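## Task

Scene 2: the same job with the green wire. Coil it onto the reel as one strand in one turning direction until only a little of it in total is still off the reel. Only wire between the flanges counts, not wire past a rim or in the centre hole. Leave the reel flat and entirely within the painted ring, touching nothing fixed to the table (arm bases included), and make sure the wire touches none of those either. Nothing may rely on the robot to stay in place. Release, move the grippers clear, and end the scene yourself by declaring it finished.

## Robot and tools

Robot: two six-joint arms, left_arm and right_arm, each with a two-finger parallel gripper and a wrist camera. Their bases are bolted to the table: left_arm at (+0.002, +0.345, 0) m, right_arm at (+0.018, -0.308, 0) m. Fixed cameras are cam_high and cam_low; wrist cameras are cam_left_wrist and cam_right_wrist, all 504x504.

Frame: one scene frame for everything. Origin on the table top midway between the arms, +x out over the table, +z up, left_arm on the +y side. The names left and right do not refer to image sides. Units are metres; orientations are quaternions written w first (qw, qx, qy, qz). In the gripper's own axes the fingers point along +z and close along y. end_effector_position is the spot between the finger pads, about 1 cm back from the tips.

Row layout (used by both motion tools): one flat list of 16 numbers covering both arms, always all 16 even if one arm is idle: x, y, z, qw, qx, qy, qz, opening for left_arm, then the same eight for right_arm. x, y, z and the quaternion are an absolute target pose for that gripper in the scene frame, not an offset. opening is on a -1 to +1 scale: +1 fully open (0.093 m gap), -1 shut; pads meet near -0.94 and each millimetre of object width adds about 0.0208. To hold something, keep sending the same closing number. To keep an arm still or keep its orientation, resend the exact pose from the last result before it was meant to stay, not a drifted reading.

execute_actions(actions): a list of actions. Each action is a list of up to 15 rows; each row lasts one control step of 1/30 s, and if fewer than 15 rows are given the last one is repeated to fill the 15 steps. An empty list just returns the current state and images. A target more than 0.6 m from the gripper's position at the start of that action, along any gripper axis, makes the action refused for both arms; if the first action fails this or any action is malformed, nothing runs.

move(target, speed, blocking): target is one 16-number row as above. Each gripper follows a straight line toward its pose; both finish together, taking 0.5 to 10 s (cut off at 10 s). speed is the path's top speed in m/s, 0.002 to 0.5, default 0.25; turning is capped at twice that in rad/s. The opening is applied when the move begins. Paths do not avoid obstacles or the other arm, and grippers may lag, wander or overshoot the speed, more so with an arm nearly straight. blocking=false returns after 0.5 s while motion continues; until a result shows the move finished, other moves and action rows are refused, so use wait or stop.

wait(seconds): 0 to 10 s; arms hold their last command; returns early if a running move ends. stop(): brakes the running move; braking needs some distance. zoom_image(camera, region): region is [x0, y0, x1, y1] pixels in that camera's latest image, origin top-left, at most 504 by 504. read_manual(section): only returns licence texts. finished_scene(scene): scene is 1 or 2; ends that scene for good and starts the next.

Controller behaviour: each step the commanded pose is clipped to within 70 mm and 16 degrees of the measured pose, so distant targets take several actions, and after an action the arm stops at its last clipped pose. Position wins over orientation if both cannot be met. Joint friction can leave the gripper up to about 31 mm short; smaller commanded changes may do nothing. Joint ranges (rad): waist -2.618 to 3.054, shoulder 0 to 3.142, elbow 0 to 3.142, wrist pitch -1.571 to 1.571, wrist yaw -1.571 to 1.571, wrist roll -2.094 to 2.094.

Results: the state line gives each gripper's position and quaternion (printed position can be off, more at long reach). grip_measured is the finger motor's place on the -1..+1 scale; it keeps moving toward the command after the pads touch, so it barely reveals contact, and may carry a fixed bias up to 0.02. Joint positions end with the finger gap in metres. Hand target lines show where each arm is being driven. Step readings list positions at some steps; HELD marks steps where an arm was held back. A move adds a move: line with its ending (done, off_target, moving, held, fault) and limits (paced means the pose was clipped; held means some steps were blocked, after which the arm can jump faster than speed), plus each gripper's distance from its pose. pose unreachable means a clearance check altered that arm's command. MOTOR HOT warns from 75 °C; 90 °C stops that arm for 10 s; 100 °C makes it drop everything. FAULT lines report stops.

Avoid: knocking anything off the table, collisions or hard pressing between the arms, slams, drops, slips and very hard pushes, and holding loads long enough to overheat. Objects may occasionally get a small external shove. Before finishing, release the wire and reel and pull both grippers clear.

Each tool is called by a JSON object that holds its "name" and its "arguments".

## Session

{"name": "execute_actions", "arguments": {"actions": []}}

Scene clock: 0.00 s.
left_arm: end_effector_position=(+0.0974, +0.0677, +0.3153) grip_measured=+0.993 end_effector_quat_wxyz=(+0.235, +0.820, +0.449, -0.266) | right_arm: end_effector_position=(+0.2310, -0.4929, +0.1444) grip_measured=+0.993 end_effector_quat_wxyz=(-0.073, +0.938, +0.335, +0.042)
Joint positions: left_arm=[-0.94   1.389  1.713 -1.45   0.594  1.09   0.093] | right_arm=[-0.971  1.694  1.487 -1.463 -0.137  1.651  0.093]
Joint velocities: left_arm=[-0.017  0.002  0.032  0.007 -0.022 -0.007 -0.001] | right_arm=[-0.007 -0.002  0.017  0.037 -0.007  0.037 -0.001]
Motor temperatures (°C, as the motors report them): left_arm=[18 24 22 19 16 19] | right_arm=[20 22 21 21 17 20]
Hand target (left_arm): +0.097, +0.068, +0.315; +0.235, +0.820, +0.449, -0.266
Hand target (right_arm): +0.231, -0.493, +0.144; -0.073, +0.938, +0.335, +0.042
camera_calibration (this result's frames):
cam_left_wrist: T_world_to_cam=[[-0.847844, 0.515179, -0.125505, 0.0878415], [0.529308, 0.808225, -0.25808, 0.00957298], [-0.0315215, -0.285242, -0.957937, 0.406406], [0, 0, 0, 1]] pos_world=[0.0822193, 0.062933, 0.402806]
cam_right_wrist: T_world_to_cam=[[-0.627077, 0.771339, 0.108675, 0.509924], [0.701547, 0.498605, 0.509142, 0.0497794], [0.338535, 0.395512, -0.853794, 0.320171], [0, 0, 0, 1]] pos_world=[0.17645, -0.544776, 0.192599]

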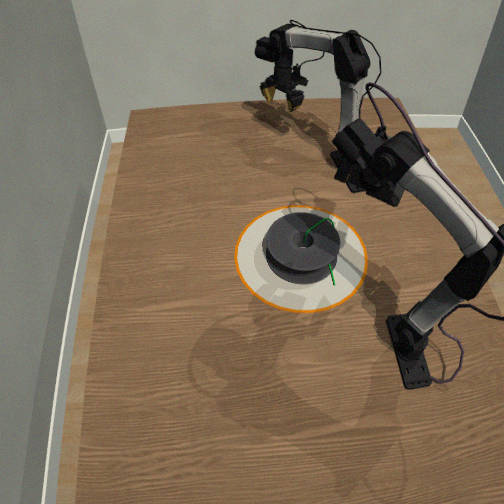

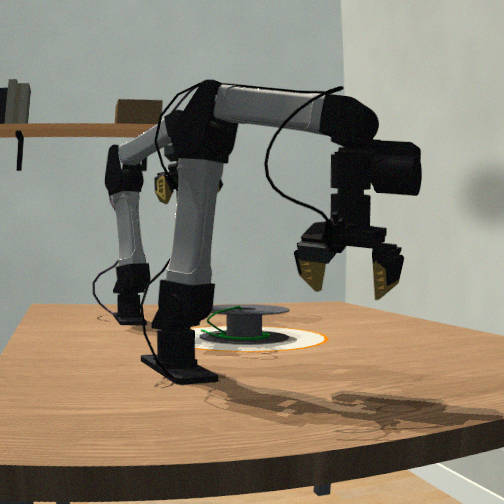

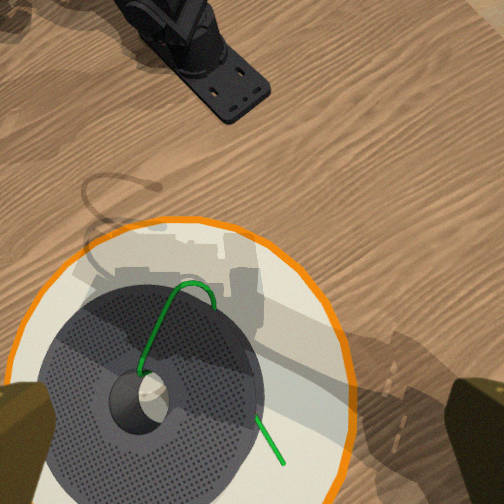

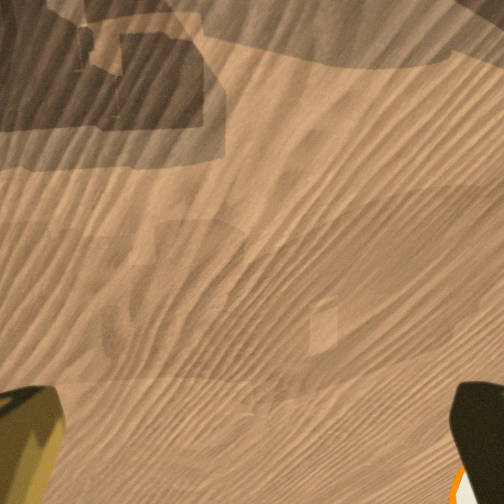

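{"name": "zoom_image", "arguments": {"camera": "cam_left_wrist", "region": [0, 200, 360, 504]}}

{"name": "zoom_image", "arguments": {"camera": "cam_low", "region": [180, 285, 340, 365]}}

{"name": "zoom_image", "arguments": {"camera": "cam_high", "region": [220, 190, 390, 330]}}

Region (0, 200, 360, 504) of cam_left_wrist's 504x504 image, scaled by 1.400, with more detail than that image has; it fills the top 426 rows of this view, and the rest is white.

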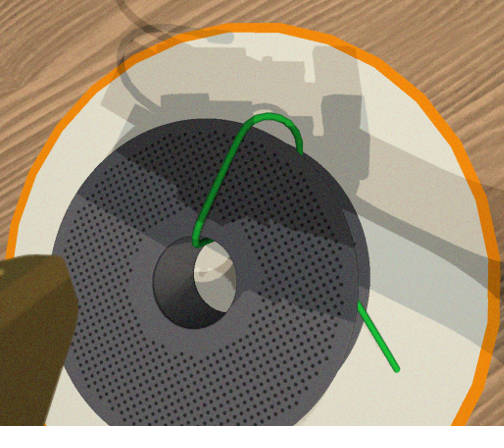

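Region (180, 285, 340, 365) of cam_low's 504x504 image, scaled by 3.150, with more detail than that image has.

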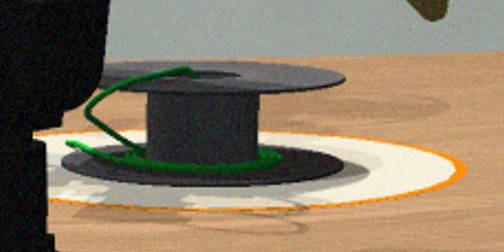

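Region (220, 190, 390, 330) of cam_high's 504x504 image, scaled by 2.965, with more detail than that image has; it fills the top 415 rows of this view, and the rest is white.

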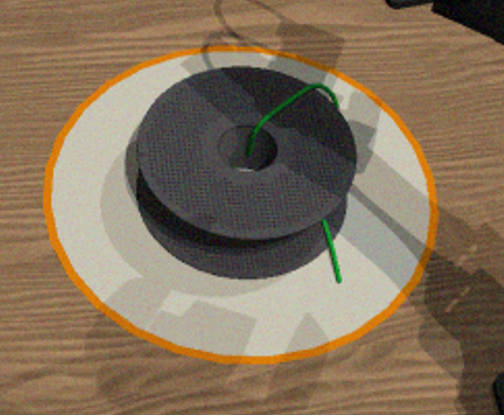

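{"name": "move", "arguments": {"target": [0.065,0.056,0.07,0.3284,0.7043,0.5704,0.2660,-1,0.225,-0.036,0.14,0,-0.0872,0.9962,0,1], "speed": 0.4}}

Scene clock: 24.60 s.
left_arm: end_effector_position=(+0.0687, +0.0605, +0.0675) grip_measured=-0.999 end_effector_quat_wxyz=(+0.324, +0.704, +0.576, +0.261) | right_arm: end_effector_position=(+0.2217, -0.0435, +0.1393) grip_measured=+0.993 end_effector_quat_wxyz=(-0.008, -0.081, +0.997, -0.018)
Joint positions: left_arm=[-1.82   1.67   0.914 -0.831 -0.857 -0.03   0.   ] | right_arm=[ 0.748  1.842  1.656 -1.422  0.012  0.76   0.093]
Joint velocities: left_arm=[ 0.017 -0.007  0.032  0.022 -0.081 -0.037  0.   ] | right_arm=[-0.002 -0.027 -0.002  0.007  0.007 -0.022 -0.   ]
Motor temperatures (°C, as the motors report them): left_arm=[18 24 23 20 16 19] | right_arm=[20 25 22 21 17 20]
Hand target (left_arm): +0.068, +0.058, +0.069; +0.326, +0.704, +0.571, +0.268
Hand target (right_arm): +0.223, -0.043, +0.139; -0.007, -0.088, +0.996, -0.028
Off the commanded pose (left_arm): 0.006 m, 1 deg.
Off the commanded pose (right_arm): 0.008 m, 2 deg.
move: done
camera_calibration (this result's frames):
cam_left_wrist: T_world_to_cam=[[-0.667761, 0.14181, -0.730743, 0.0871534], [-0.121805, 0.947637, 0.295207, -0.0344876], [0.734343, 0.286136, -0.615522, 0.0557878], [0, 0, 0, 1]] pos_world=[0.0130295, 0.0043596, 0.108206]
cam_right_wrist: T_world_to_cam=[[0.151519, -0.987897, 0.0331749, -0.0806185], [-0.90128, -0.124297, 0.415023, 0.176146], [-0.405877, -0.0927838, -0.909206, 0.292713], [0, 0, 0, 1]] pos_world=[0.289778, -0.0305892, 0.195706]

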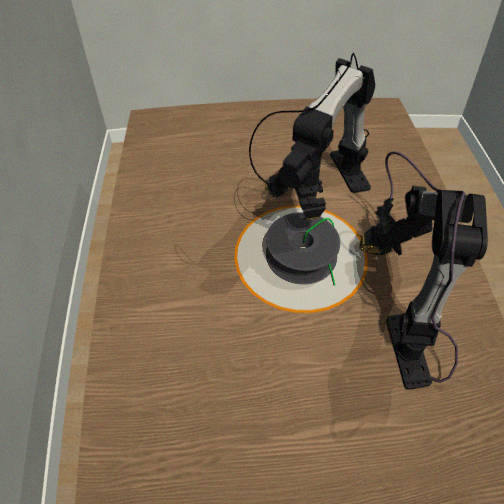

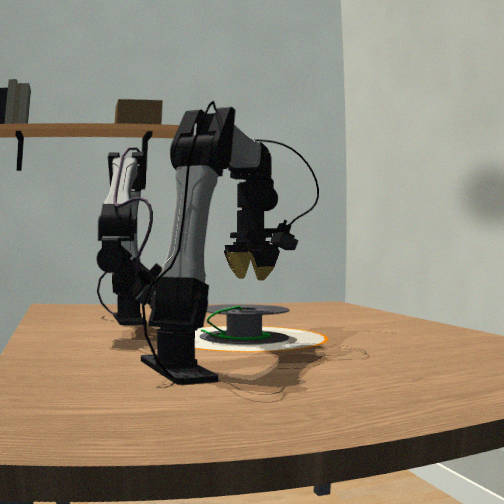

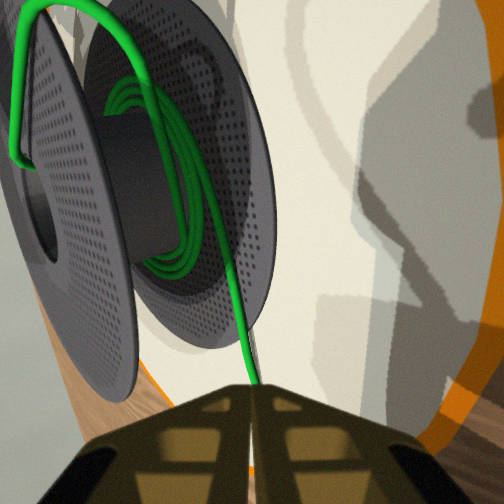

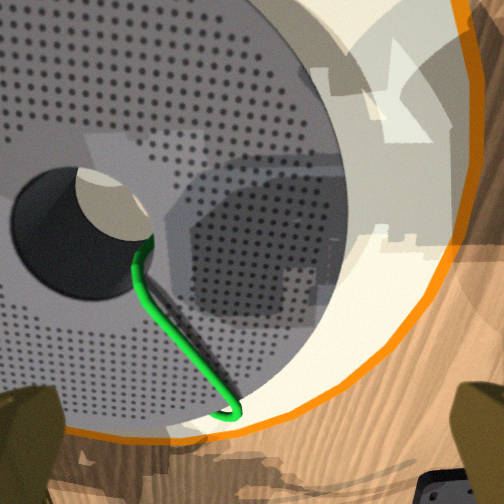

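{"name": "execute_actions", "arguments": {"actions": []}}

Scene clock: 27.53 s.
left_arm: end_effector_position=(+0.0688, +0.0605, +0.0676) grip_measured=-0.999 end_effector_quat_wxyz=(+0.324, +0.703, +0.577, +0.260) | right_arm: end_effector_position=(+0.2216, -0.0437, +0.1393) grip_measured=+0.993 end_effector_quat_wxyz=(-0.008, -0.082, +0.996, -0.018)
Joint positions: left_arm=[-1.82   1.67   0.914 -0.831 -0.858 -0.033  0.   ] | right_arm=[ 0.748  1.842  1.656 -1.423  0.012  0.758  0.093]
Joint velocities: left_arm=[ 0.012  0.002  0.017 -0.037 -0.007 -0.022  0.   ] | right_arm=[ 0.007 -0.007  0.002  0.007 -0.007 -0.007  0.   ]
Motor temperatures (°C, as the motors report them): left_arm=[18 24 24 20 16 19] | right_arm=[20 25 23 21 17 20]
Hand target (left_arm): +0.068, +0.058, +0.069; +0.326, +0.704, +0.571, +0.268
Hand target (right_arm): +0.223, -0.043, +0.139; -0.007, -0.088, +0.996, -0.027
Off the commanded pose (left_arm): 0.006 m, 1 deg.
Off the commanded pose (right_arm): 0.008 m, 2 deg.
camera_calibration (this result's frames):
cam_left_wrist: T_world_to_cam=[[-0.667491, 0.139027, -0.731524, 0.0875485], [-0.123649, 0.94808, 0.29301, -0.0342385], [0.73428, 0.286033, -0.615645, 0.055815], [0, 0, 0, 1]] pos_world=[0.0132205, 0.00432424, 0.108438]
cam_right_wrist: T_world_to_cam=[[0.153424, -0.987577, 0.0339435, -0.0813084], [-0.900945, -0.12569, 0.415331, 0.175888], [-0.405905, -0.0943028, -0.909037, 0.292595], [0, 0, 0, 1]] pos_world=[0.289705, -0.0305986, 0.195688]

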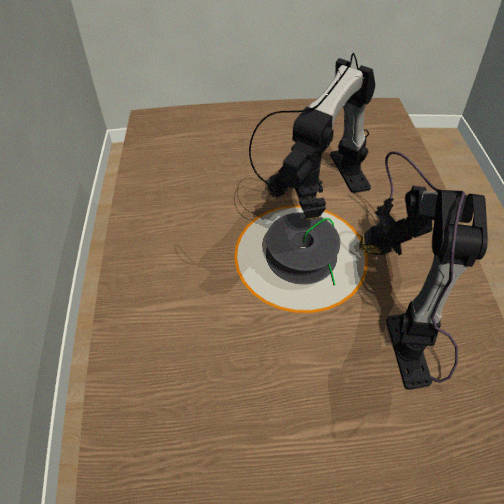

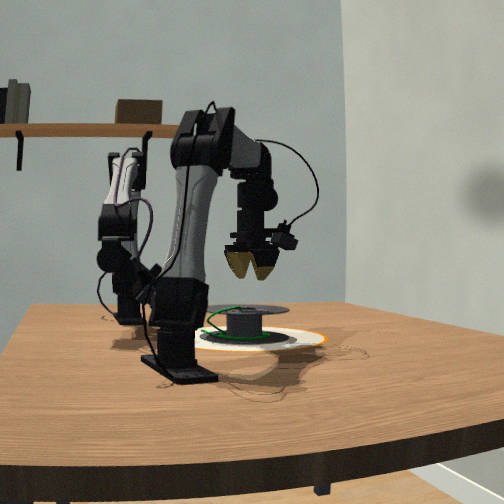

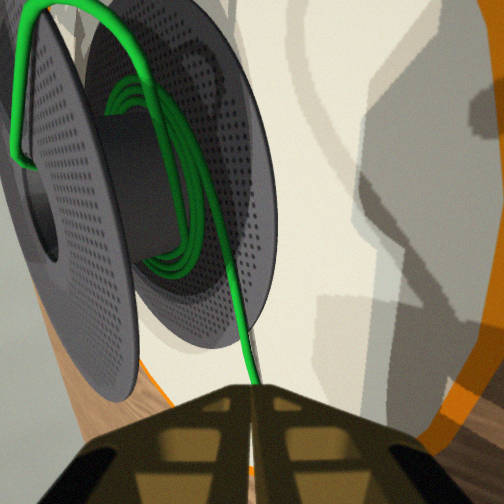

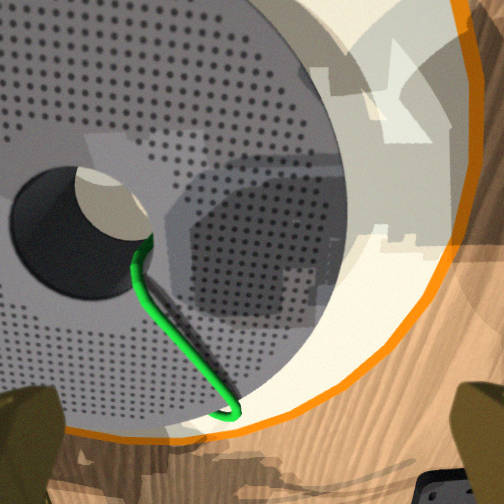

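{"name": "move", "arguments": {"target": [0.069,0.060,0.068,0.3284,0.7043,0.5704,0.2660,-1, 0.265,-0.033,0.115,0,-0.3007,0.9537,0,1], "speed": 0.2}}

Scene clock: 33.40 s.
left_arm: end_effector_position=(+0.0689, +0.0605, +0.0677) grip_measured=-0.999 end_effector_quat_wxyz=(+0.325, +0.703, +0.576, +0.261) | right_arm: end_effector_position=(+0.2578, -0.0387, +0.1161) grip_measured=+0.993 end_effector_quat_wxyz=(-0.003, -0.301, +0.953, -0.008)
Joint positions: left_arm=[-1.82   1.67   0.914 -0.831 -0.859 -0.032  0.   ] | right_arm=[ 0.675  1.924  1.673 -1.333  0.011  0.237  0.093]
Joint velocities: left_arm=[-0.007  0.002 -0.012  0.007  0.007 -0.051  0.   ] | right_arm=[-0.002  0.002  0.012 -0.037 -0.022 -0.022  0.   ]
Motor temperatures (°C, as the motors report them): left_arm=[18 24 24 20 17 19] | right_arm=[20 26 23 21 17 20]
Hand target (left_arm): +0.069, +0.060, +0.068; +0.328, +0.704, +0.570, +0.266
Hand target (right_arm): +0.264, -0.033, +0.114; -0.000, -0.301, +0.954, +0.001
Off the commanded pose (left_arm): 0.001 m, 1 deg.
Off the commanded pose (right_arm): 0.009 m, 1 deg.
move: done
camera_calibration (this result's frames):
cam_left_wrist: T_world_to_cam=[[-0.666788, 0.139659, -0.732044, 0.0876255], [-0.123417, 0.948027, 0.29328, -0.0342689], [0.734957, 0.285902, -0.614897, 0.0557313], [0, 0, 0, 1]] pos_world=[0.0132382, 0.0043164, 0.108465]
cam_right_wrist: T_world_to_cam=[[0.566204, -0.824169, 0.0125639, -0.178759], [-0.755409, -0.512747, 0.407981, 0.16714], [-0.329803, -0.240491, -0.912904, 0.26187], [0, 0, 0, 1]] pos_world=[0.313839, 0.00135041, 0.173118]

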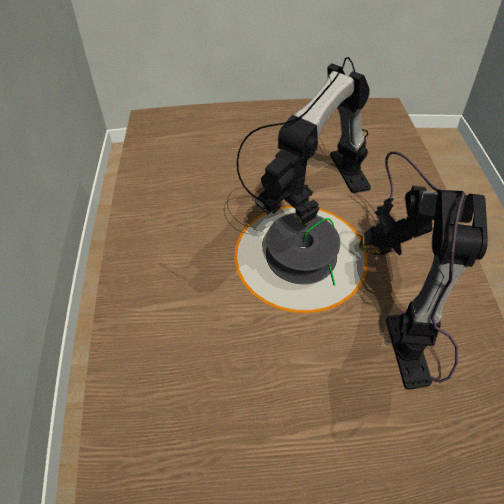

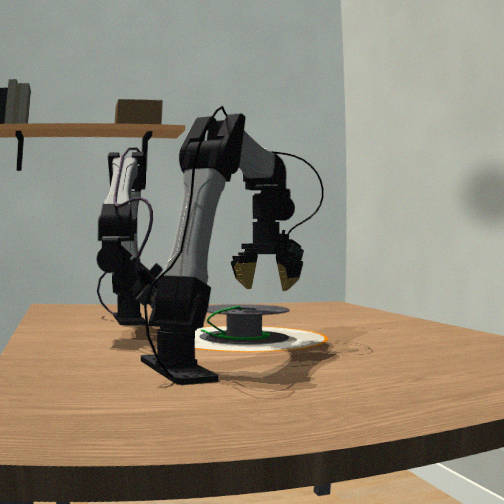

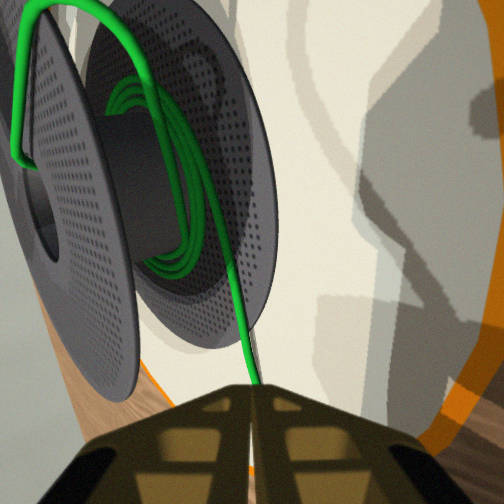

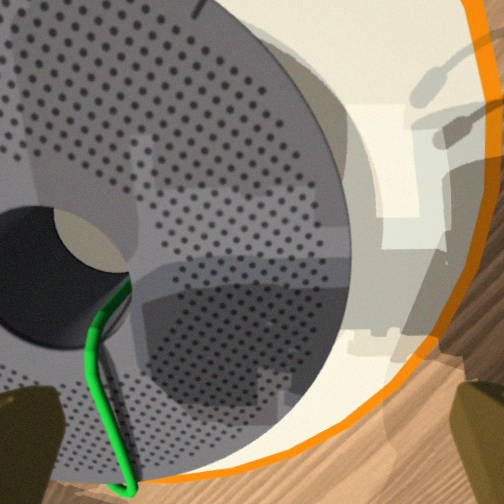

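{"name": "move", "arguments": {"target": [0.069,0.060,0.068,0.3284,0.7043,0.5704,0.2660,-1, 0.271,-0.028,0.09,0,-0.3007,0.9537,0,1], "speed": 0.15}}

Scene clock: 35.63 s.
left_arm: end_effector_position=(+0.0689, +0.0605, +0.0678) grip_measured=-0.999 end_effector_quat_wxyz=(+0.325, +0.703, +0.576, +0.261) | right_arm: end_effector_position=(+0.2704, -0.0245, +0.1022) grip_measured=+0.993 end_effector_quat_wxyz=(+0.014, -0.304, +0.953, +0.002)
Joint positions: left_arm=[-1.82   1.67   0.914 -0.831 -0.859 -0.032  0.   ] | right_arm=[ 0.675  1.964  1.673 -1.254  0.011  0.232  0.093]
Joint velocities: left_arm=[-0.017  0.002 -0.022  0.022  0.037 -0.007  0.   ] | right_arm=[ 0.002 -0.012 -0.022 -0.022 -0.051  0.037 -0.001]
Motor temperatures (°C, as the motors report them): left_arm=[18 25 24 20 17 19] | right_arm=[20 26 23 21 17 20]
Hand target (left_arm): +0.069, +0.060, +0.068; +0.328, +0.704, +0.570, +0.266
Hand target (right_arm): +0.270, -0.029, +0.090; -0.000, -0.301, +0.954, -0.000
Off the commanded pose (left_arm): 0.001 m, 1 deg.
Off the commanded pose (right_arm): 0.013 m, 2 deg.
move: off_target (right_arm)
camera_calibration (this result's frames):
cam_left_wrist: T_world_to_cam=[[-0.666515, 0.139602, -0.732304, 0.0876919], [-0.12352, 0.948052, 0.293154, -0.0342545], [0.735187, 0.285846, -0.614648, 0.0557048], [0, 0, 0, 1]] pos_world=[0.0132634, 0.00431015, 0.108498]
cam_right_wrist: T_world_to_cam=[[0.570396, -0.821363, 0.00318733, -0.174053], [-0.762668, -0.528187, 0.373305, 0.194704], [-0.304935, -0.215363, -0.927703, 0.252144], [0, 0, 0, 1]] pos_world=[0.324661, 0.0141819, 0.161785]

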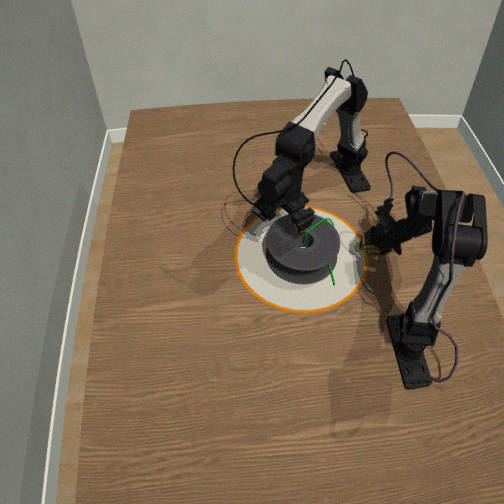

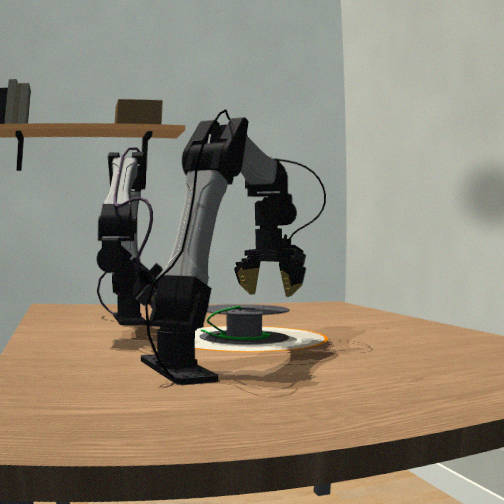

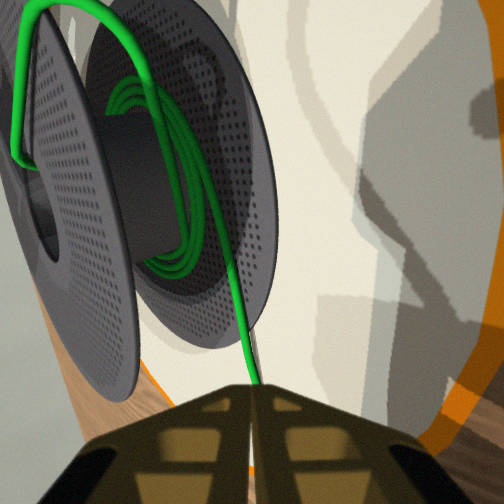

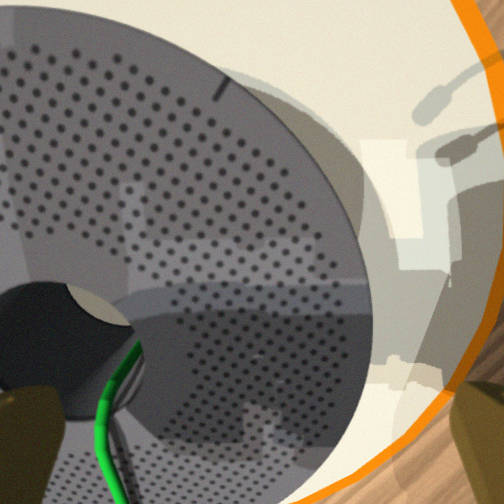

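{"name": "move", "arguments": {"target": [0.069,0.060,0.068,0.3284,0.7043,0.5704,0.2660,-1, 0.270,-0.027,0.048,0,-0.3007,0.9537,0,1], "speed": 0.1}}

{"name": "zoom_image", "arguments": {"camera": "cam_low", "region": [180,240,350,360]}}

Scene clock: 37.87 s.
left_arm: end_effector_position=(+0.0689, +0.0605, +0.0678) grip_measured=-0.999 end_effector_quat_wxyz=(+0.325, +0.703, +0.576, +0.261) | right_arm: end_effector_position=(+0.2698, -0.0250, +0.0582) grip_measured=+0.993 end_effector_quat_wxyz=(+0.010, -0.304, +0.953, -0.000)
Joint positions: left_arm=[-1.82   1.67   0.914 -0.831 -0.859 -0.032  0.   ] | right_arm=[ 0.675  1.992  1.536 -1.098  0.011  0.232  0.093]
Joint velocities: left_arm=[-0.002 -0.002 -0.007 -0.037 -0.051 -0.022  0.   ] | right_arm=[ 0.012 -0.017  0.002 -0.051 -0.007  0.11   0.001]
Motor temperatures (°C, as the motors report them): left_arm=[18 25 24 20 17 19] | right_arm=[20 26 23 21 17 20]
Hand target (left_arm): +0.069, +0.060, +0.068; +0.328, +0.704, +0.570, +0.266
Hand target (right_arm): +0.269, -0.028, +0.048; -0.000, -0.301, +0.954, +0.000
Off the commanded pose (left_arm): 0.001 m, 1 deg.
Off the commanded pose (right_arm): 0.010 m, 1 deg.
move: done
camera_calibration (this result's frames):
cam_left_wrist: T_world_to_cam=[[-0.666515, 0.139602, -0.732304, 0.0876919], [-0.12352, 0.948052, 0.293154, -0.0342545], [0.735187, 0.285846, -0.614648, 0.0557048], [0, 0, 0, 1]] pos_world=[0.0132634, 0.00431015, 0.108498]
cam_right_wrist: T_world_to_cam=[[0.570418, -0.821338, 0.00510721, -0.174216], [-0.760673, -0.52592, 0.380506, 0.209517], [-0.309838, -0.220932, -0.924764, 0.212081], [0, 0, 0, 1]] pos_world=[0.324461, 0.0139542, 0.117292]

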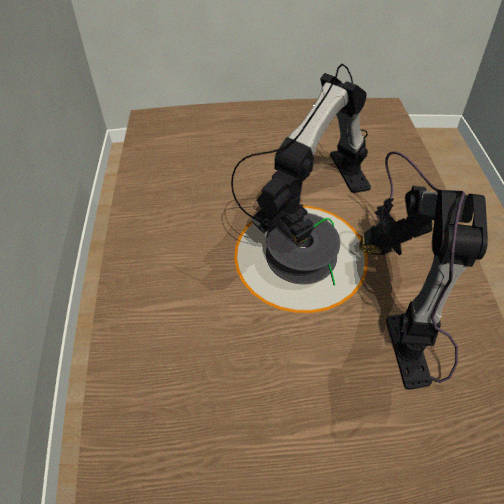

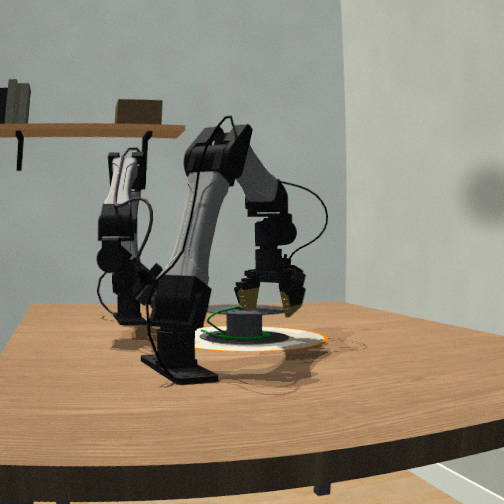

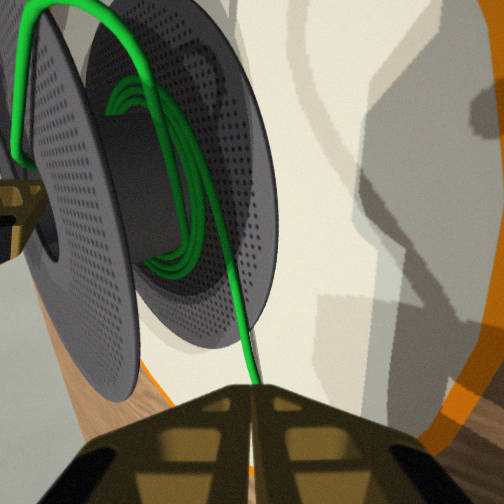

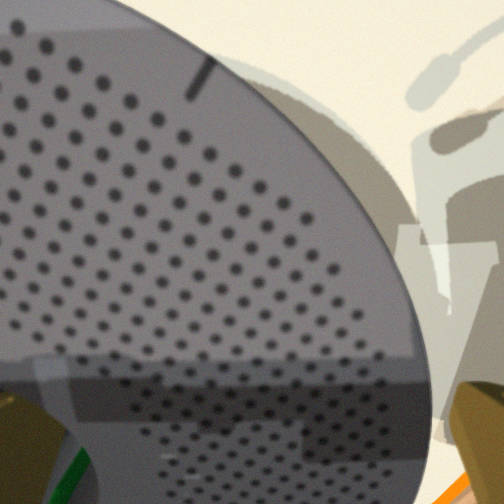

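Region (180, 240, 350, 360) of cam_low's 504x504 image, scaled by 2.965, with more detail than that image has; it fills the top 356 rows of this view, and the rest is white.

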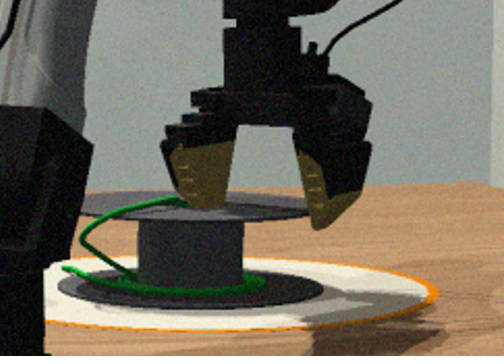

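{"name": "execute_actions", "arguments": {"actions": [[[0.069,0.060,0.068,0.3284,0.7043,0.5704,0.2660,-1, 0.270,-0.027,0.046,0,-0.3007,0.9537,0,0.25]],[[0.069,0.060,0.068,0.3284,0.7043,0.5704,0.2660,-1, 0.270,-0.027,0.046,0,-0.3007,0.9537,0,0.25]]]}}

Scene clock: 39.30 s.
left_arm: end_effector_position=(+0.0689, +0.0605, +0.0678) grip_measured=-0.999 end_effector_quat_wxyz=(+0.325, +0.703, +0.576, +0.261) | right_arm: end_effector_position=(+0.2702, -0.0235, +0.0583) grip_measured=+0.448 end_effector_quat_wxyz=(+0.011, -0.304, +0.952, +0.004)
Joint positions: left_arm=[-1.82   1.67   0.914 -0.831 -0.859 -0.032  0.   ] | right_arm=[ 0.675  1.992  1.536 -1.092  0.004  0.23   0.067]
Joint velocities: left_arm=[-0.002 -0.002  0.002 -0.051 -0.037  0.022  0.   ] | right_arm=[-0.012  0.002 -0.012  0.022 -0.037 -0.037  0.001]
Motor temperatures (°C, as the motors report them): left_arm=[18 25 24 20 17 19] | right_arm=[20 26 23 21 17 20]
Hand target (left_arm): +0.069, +0.060, +0.068; +0.328, +0.704, +0.570, +0.266
Hand target (right_arm): +0.270, -0.027, +0.046; -0.000, -0.301, +0.954, +0.000
Off the commanded pose (left_arm): 0.001 m, 1 deg.
Off the commanded pose (right_arm): 0.013 m, 1 deg.
Step readings (end_effector_position; steps 1 to 15: 1st action; 16 to 30: 2nd action):
0: left_arm (+0.0689, +0.0605, +0.0678) | right_arm (+0.2701, -0.0248, +0.0582)
1: left_arm (+0.0689, +0.0605, +0.0678) | right_arm (+0.2700, -0.0246, +0.0582)
2: left_arm (+0.0689, +0.0605, +0.0678) | right_arm (+0.2698, -0.0243, +0.0582)
4: left_arm (+0.0689, +0.0605, +0.0678) | right_arm (+0.2702, -0.0235, +0.0583)
8: left_arm (+0.0689, +0.0605, +0.0678) | right_arm (+0.2702, -0.0235, +0.0583)
15: left_arm (+0.0689, +0.0605, +0.0678) | right_arm (+0.2702, -0.0235, +0.0583)
16: left_arm (+0.0689, +0.0605, +0.0678) | right_arm (+0.2702, -0.0235, +0.0583)
17: left_arm (+0.0689, +0.0605, +0.0678) | right_arm (+0.2702, -0.0235, +0.0583)
19: left_arm (+0.0689, +0.0605, +0.0678) | right_arm (+0.2702, -0.0235, +0.0583)
23: left_arm (+0.0689, +0.0605, +0.0678) | right_arm (+0.2702, -0.0235, +0.0583)
30: end_effector_position above
camera_calibration (this result's frames):
cam_left_wrist: T_world_to_cam=[[-0.666515, 0.139602, -0.732304, 0.0876919], [-0.12352, 0.948052, 0.293154, -0.0342545], [0.735187, 0.285846, -0.614648, 0.0557048], [0, 0, 0, 1]] pos_world=[0.0132634, 0.00431015, 0.108498]
cam_right_wrist: T_world_to_cam=[[0.571467, -0.820621, -0.00251366, -0.172928], [-0.759597, -0.530125, 0.376803, 0.210401], [-0.310545, -0.213421, -0.92629, 0.212999], [0, 0, 0, 1]] pos_world=[0.324788, 0.0150888, 0.117585]

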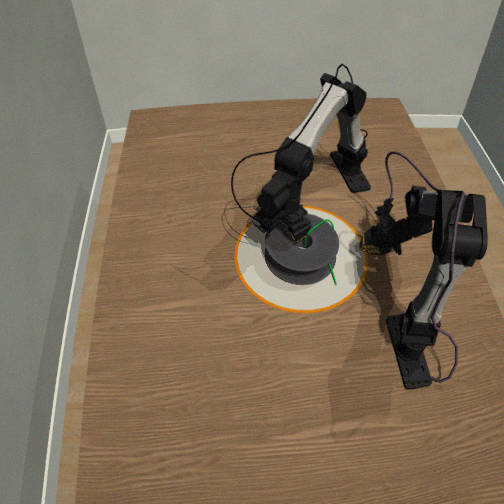

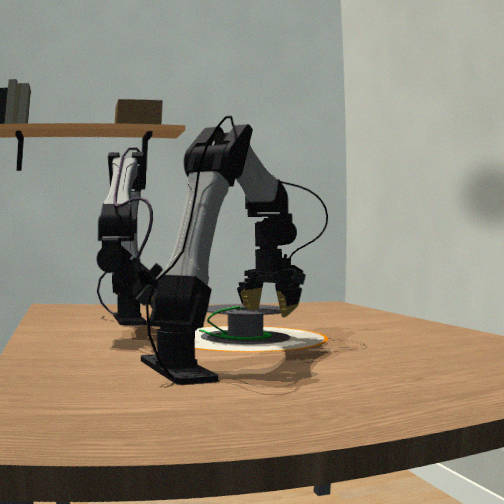

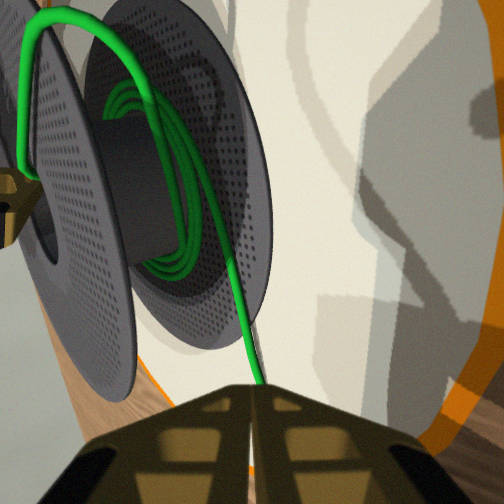

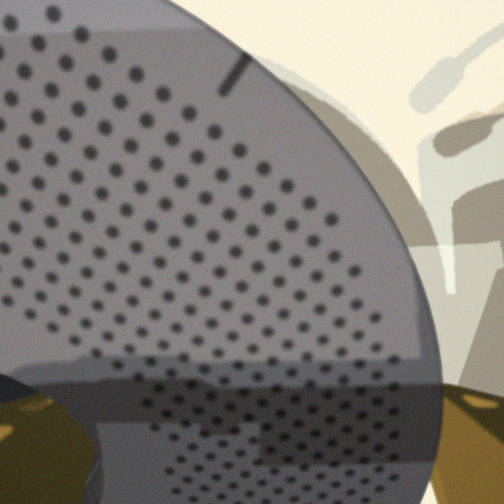

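{"name": "move", "arguments": {"target": [0.112,0.049,0.032,0.3284,0.7043,0.5704,0.2660,-1, 0.270,-0.025,0.048,0,-0.3007,0.9537,0,0.25], "speed": 0.12}}

Scene clock: 46.10 s.
left_arm: end_effector_position=(+0.1087, +0.0443, +0.0397) grip_measured=-0.999 end_effector_quat_wxyz=(+0.334, +0.703, +0.571, +0.260) | right_arm: end_effector_position=(+0.2702, -0.0235, +0.0583) grip_measured=+0.448 end_effector_quat_wxyz=(+0.011, -0.304, +0.952, +0.004)
Joint positions: left_arm=[-1.669  1.718  0.82  -0.489 -0.859  0.22   0.   ] | right_arm=[ 0.675  1.992  1.536 -1.092  0.004  0.23   0.067]
Joint velocities: left_arm=[-0.002  0.012 -0.017 -0.022 -0.037  0.022  0.   ] | right_arm=[ 0.002 -0.007 -0.002 -0.051 -0.022 -0.066  0.001]
Motor temperatures (°C, as the motors report them): left_arm=[18 25 24 20 17 19] | right_arm=[20 27 23 21 17 20]
Hand target (left_arm): +0.111, +0.048, +0.032; +0.329, +0.705, +0.570, +0.265
Hand target (right_arm): +0.270, -0.025, +0.048; -0.000, -0.301, +0.954, +0.000
Off the commanded pose (left_arm): 0.010 m, 1 deg.
Off the commanded pose (right_arm): 0.010 m, 1 deg.
move: done
camera_calibration (this result's frames):
cam_left_wrist: T_world_to_cam=[[-0.655857, 0.139075, -0.741964, 0.0951741], [-0.114905, 0.953037, 0.280209, -0.00639399], [0.746089, 0.269033, -0.609075, 0.0131575], [0, 0, 0, 1]] pos_world=[0.0518693, -0.0106824, 0.0804213]
cam_right_wrist: T_world_to_cam=[[0.571467, -0.820621, -0.00251366, -0.172928], [-0.759597, -0.530125, 0.376803, 0.210401], [-0.310545, -0.213421, -0.92629, 0.212999], [0, 0, 0, 1]] pos_world=[0.324788, 0.0150888, 0.117585]

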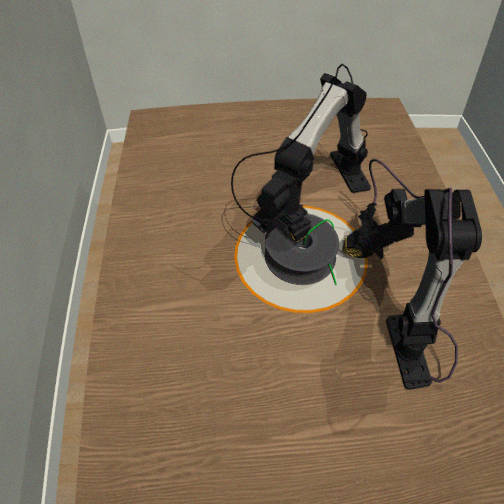

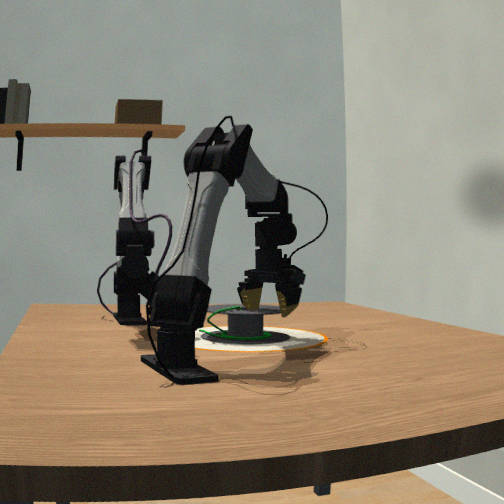

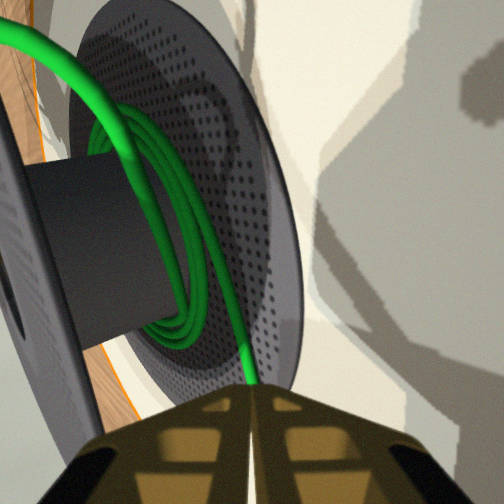

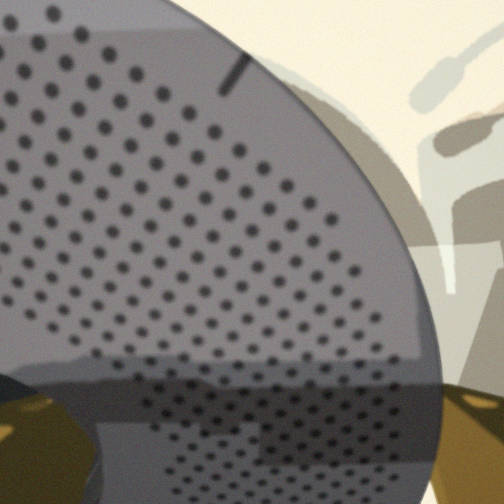

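{"name": "move", "arguments": {"target": [0.134,0.047,0.010,0.3284,0.7043,0.5704,0.2660,-1, 0.270,-0.025,0.048,0,-0.3007,0.9537,0,0.25], "speed": 0.08}}

Scene clock: 48.50 s.
left_arm: end_effector_position=(+0.1326, +0.0433, +0.0187) grip_measured=-0.999 end_effector_quat_wxyz=(+0.336, +0.701, +0.570, +0.265) | right_arm: end_effector_position=(+0.2702, -0.0235, +0.0583) grip_measured=+0.448 end_effector_quat_wxyz=(+0.011, -0.304, +0.952, +0.004)
Joint positions: left_arm=[-1.587  1.769  0.758 -0.287 -0.853  0.341  0.   ] | right_arm=[ 0.675  1.992  1.536 -1.092  0.004  0.23   0.067]
Joint velocities: left_arm=[ 0.007  0.007  0.022  0.066 -0.007  0.037  0.   ] | right_arm=[-0.007  0.002 -0.007 -0.007 -0.051  0.066 -0.   ]
Motor temperatures (°C, as the motors report them): left_arm=[18 25 24 20 17 19] | right_arm=[20 28 23 21 17 20]
Hand target (left_arm): +0.134, +0.047, +0.010; +0.329, +0.704, +0.570, +0.266
Hand target (right_arm): +0.270, -0.025, +0.048; -0.000, -0.301, +0.954, +0.000
Off the commanded pose (left_arm): 0.010 m, 1 deg.
Off the commanded pose (right_arm): 0.010 m, 1 deg.
move: done
camera_calibration (this result's frames):
cam_left_wrist: T_world_to_cam=[[-0.647517, 0.138434, -0.749371, 0.0944727], [-0.121697, 0.951956, 0.281014, 0.00409527], [0.752271, 0.273157, -0.599561, -0.0183443], [0, 0, 0, 1]] pos_world=[0.075471, -0.0119659, 0.0586458]
cam_right_wrist: T_world_to_cam=[[0.571467, -0.820621, -0.00251366, -0.172928], [-0.759597, -0.530125, 0.376803, 0.210401], [-0.310545, -0.213421, -0.92629, 0.212999], [0, 0, 0, 1]] pos_world=[0.324788, 0.0150888, 0.117585]

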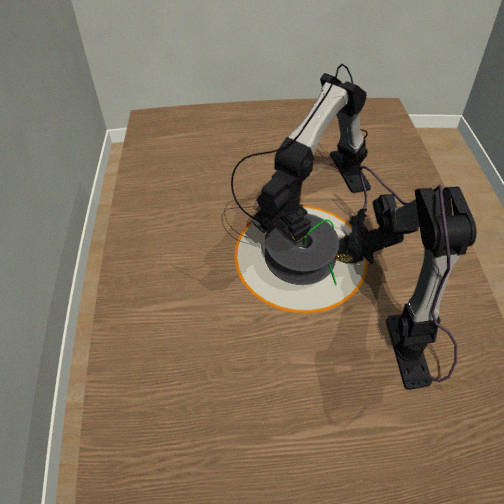

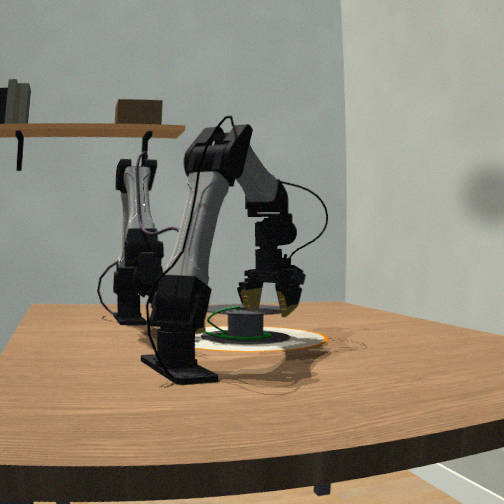

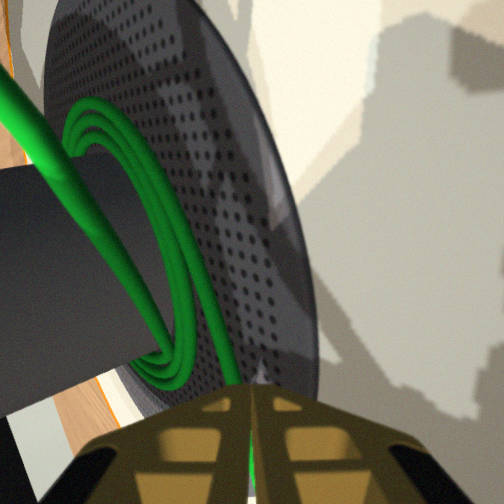

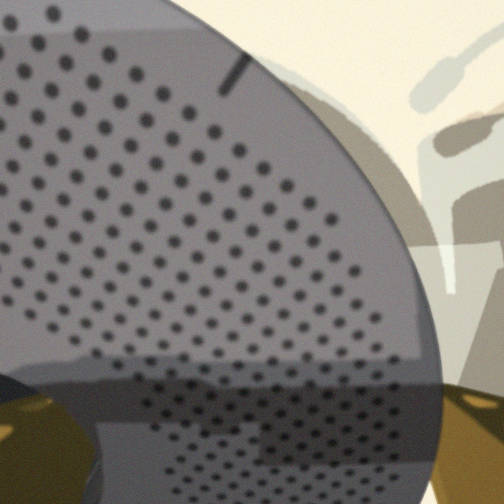

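{"name": "move", "arguments": {"target": [0.134,0.047,0.010,0.3284,0.7043,0.5704,0.2660,-1, 0.2896,-0.0003,0.052,0,-0.5373,0.8434,0,0.25], "speed": 0.15}}

Scene clock: 51.83 s.
left_arm: end_effector_position=(+0.1326, +0.0429, +0.0188) grip_measured=-0.999 end_effector_quat_wxyz=(+0.336, +0.701, +0.570, +0.265) | right_arm: end_effector_position=(+0.2888, +0.0035, +0.0578) grip_measured=+0.448 end_effector_quat_wxyz=(+0.014, -0.529, +0.848, +0.014)
Joint positions: left_arm=[-1.587  1.769  0.758 -0.285 -0.852  0.343  0.   ] | right_arm=[ 0.675  2.109  1.709 -1.137 -0.019 -0.267  0.067]
Joint velocities: left_arm=[-0.007  0.012 -0.007  0.007 -0.007 -0.081  0.   ] | right_arm=[-0.012 -0.007  0.012  0.037  0.037 -0.007 -0.   ]
Motor temperatures (°C, as the motors report them): left_arm=[18 25 24 20 17 19] | right_arm=[20 28 23 21 17 20]
Hand target (left_arm): +0.134, +0.047, +0.010; +0.328, +0.704, +0.571, +0.266
Hand target (right_arm): +0.289, -0.000, +0.052; +0.000, -0.537, +0.843, +0.001
Off the commanded pose (left_arm): 0.010 m, 1 deg.
Off the commanded pose (right_arm): 0.007 m, 2 deg.
move: done
camera_calibration (this result's frames):
cam_left_wrist: T_world_to_cam=[[-0.647434, 0.138558, -0.749421, 0.0945181], [-0.120653, 0.952299, 0.280301, 0.00427323], [0.752511, 0.271897, -0.599833, -0.0181624], [0, 0, 0, 1]] pos_world=[0.0753771, -0.0122273, 0.0587417]
cam_right_wrist: T_world_to_cam=[[0.893647, -0.448647, -0.0105411, -0.255343], [-0.414488, -0.834154, 0.36385, 0.141219], [-0.172033, -0.320784, -0.931398, 0.184821], [0, 0, 0, 1]] pos_world=[0.318515, 0.0625271, 0.118068]

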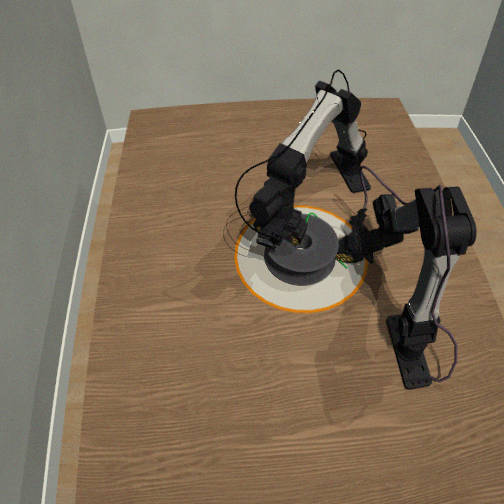

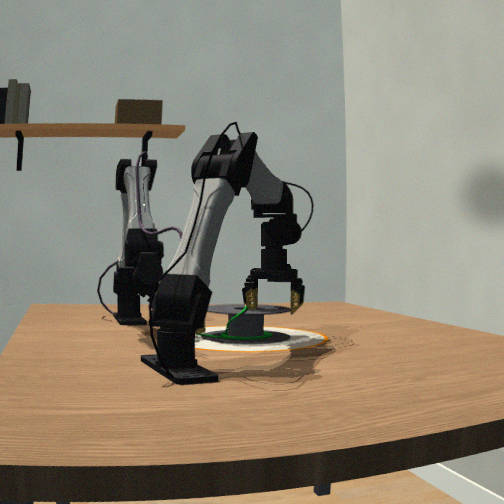

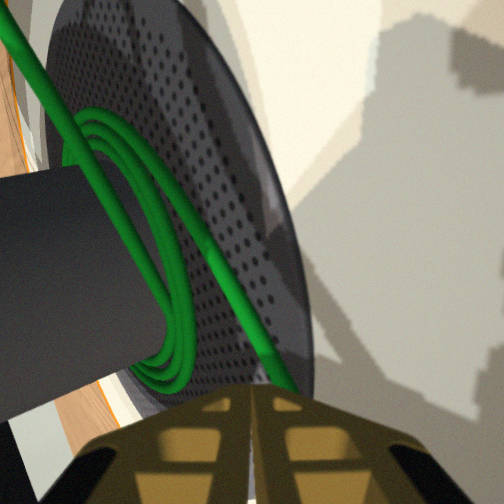

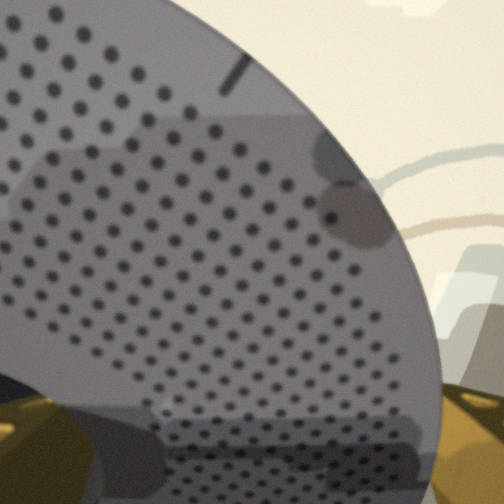

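{"name": "move", "arguments": {"target": [0.134,0.047,0.010,0.3284,0.7043,0.5704,0.2660,-1, 0.2949,0.0295,0.052,0,-0.7373,0.6756,0,0.25], "speed": 0.15}}

Scene clock: 54.60 s.
left_arm: end_effector_position=(+0.1326, +0.0429, +0.0188) grip_measured=-0.999 end_effector_quat_wxyz=(+0.336, +0.701, +0.570, +0.265) | right_arm: end_effector_position=(+0.2924, +0.0320, +0.0582) grip_measured=+0.447 end_effector_quat_wxyz=(+0.010, -0.725, +0.688, +0.022)
Joint positions: left_arm=[-1.587  1.769  0.758 -0.285 -0.852  0.343  0.   ] | right_arm=[ 0.702  2.22   1.887 -1.214 -0.042 -0.747  0.067]
Joint velocities: left_arm=[-0.007  0.002  0.007 -0.081 -0.007  0.022  0.   ] | right_arm=[-0.017 -0.007  0.002 -0.051 -0.037  0.007  0.001]
Motor temperatures (°C, as the motors report them): left_arm=[18 26 24 20 17 19] | right_arm=[20 28 24 21 17 20]
Hand target (left_arm): +0.134, +0.047, +0.010; +0.328, +0.704, +0.571, +0.266
Hand target (right_arm): +0.295, +0.029, +0.052; -0.001, +0.737, -0.676, +0.000
Off the commanded pose (left_arm): 0.010 m, 1 deg.
Off the commanded pose (right_arm): 0.007 m, 3 deg.
move: off_target (right_arm)
camera_calibration (this result's frames):
cam_left_wrist: T_world_to_cam=[[-0.647434, 0.138558, -0.749421, 0.0945181], [-0.120653, 0.952299, 0.280301, 0.00427323], [0.752511, 0.271897, -0.599833, -0.0181624], [0, 0, 0, 1]] pos_world=[0.0753771, -0.0122273, 0.0587417]
cam_right_wrist: T_world_to_cam=[[0.998929, 0.043198, -0.0165909, -0.291942], [0.0462743, -0.933329, 0.356028, 0.0352151], [-0.00010509, -0.356415, -0.934328, 0.145925], [0, 0, 0, 1]] pos_world=[0.290015, 0.0974885, 0.118961]

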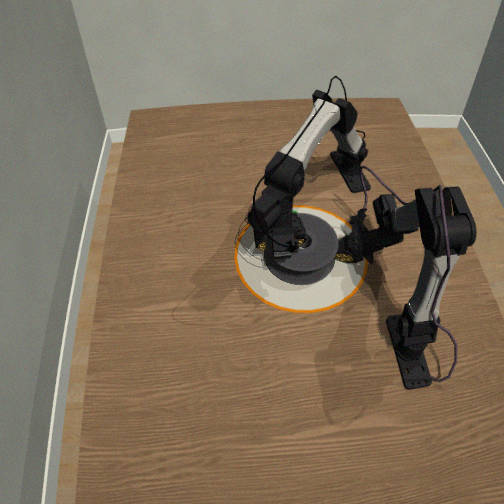

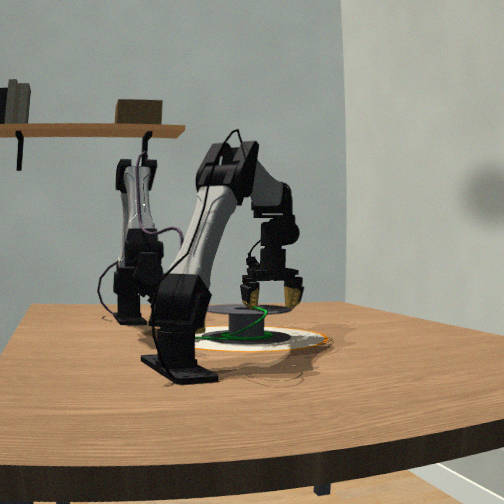

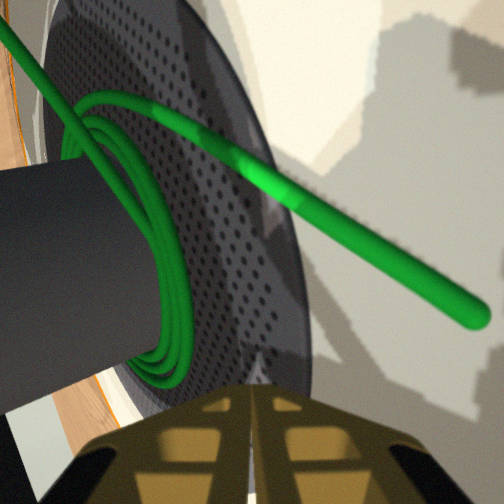

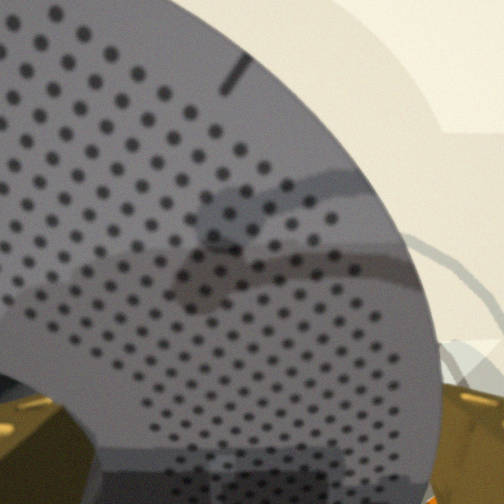

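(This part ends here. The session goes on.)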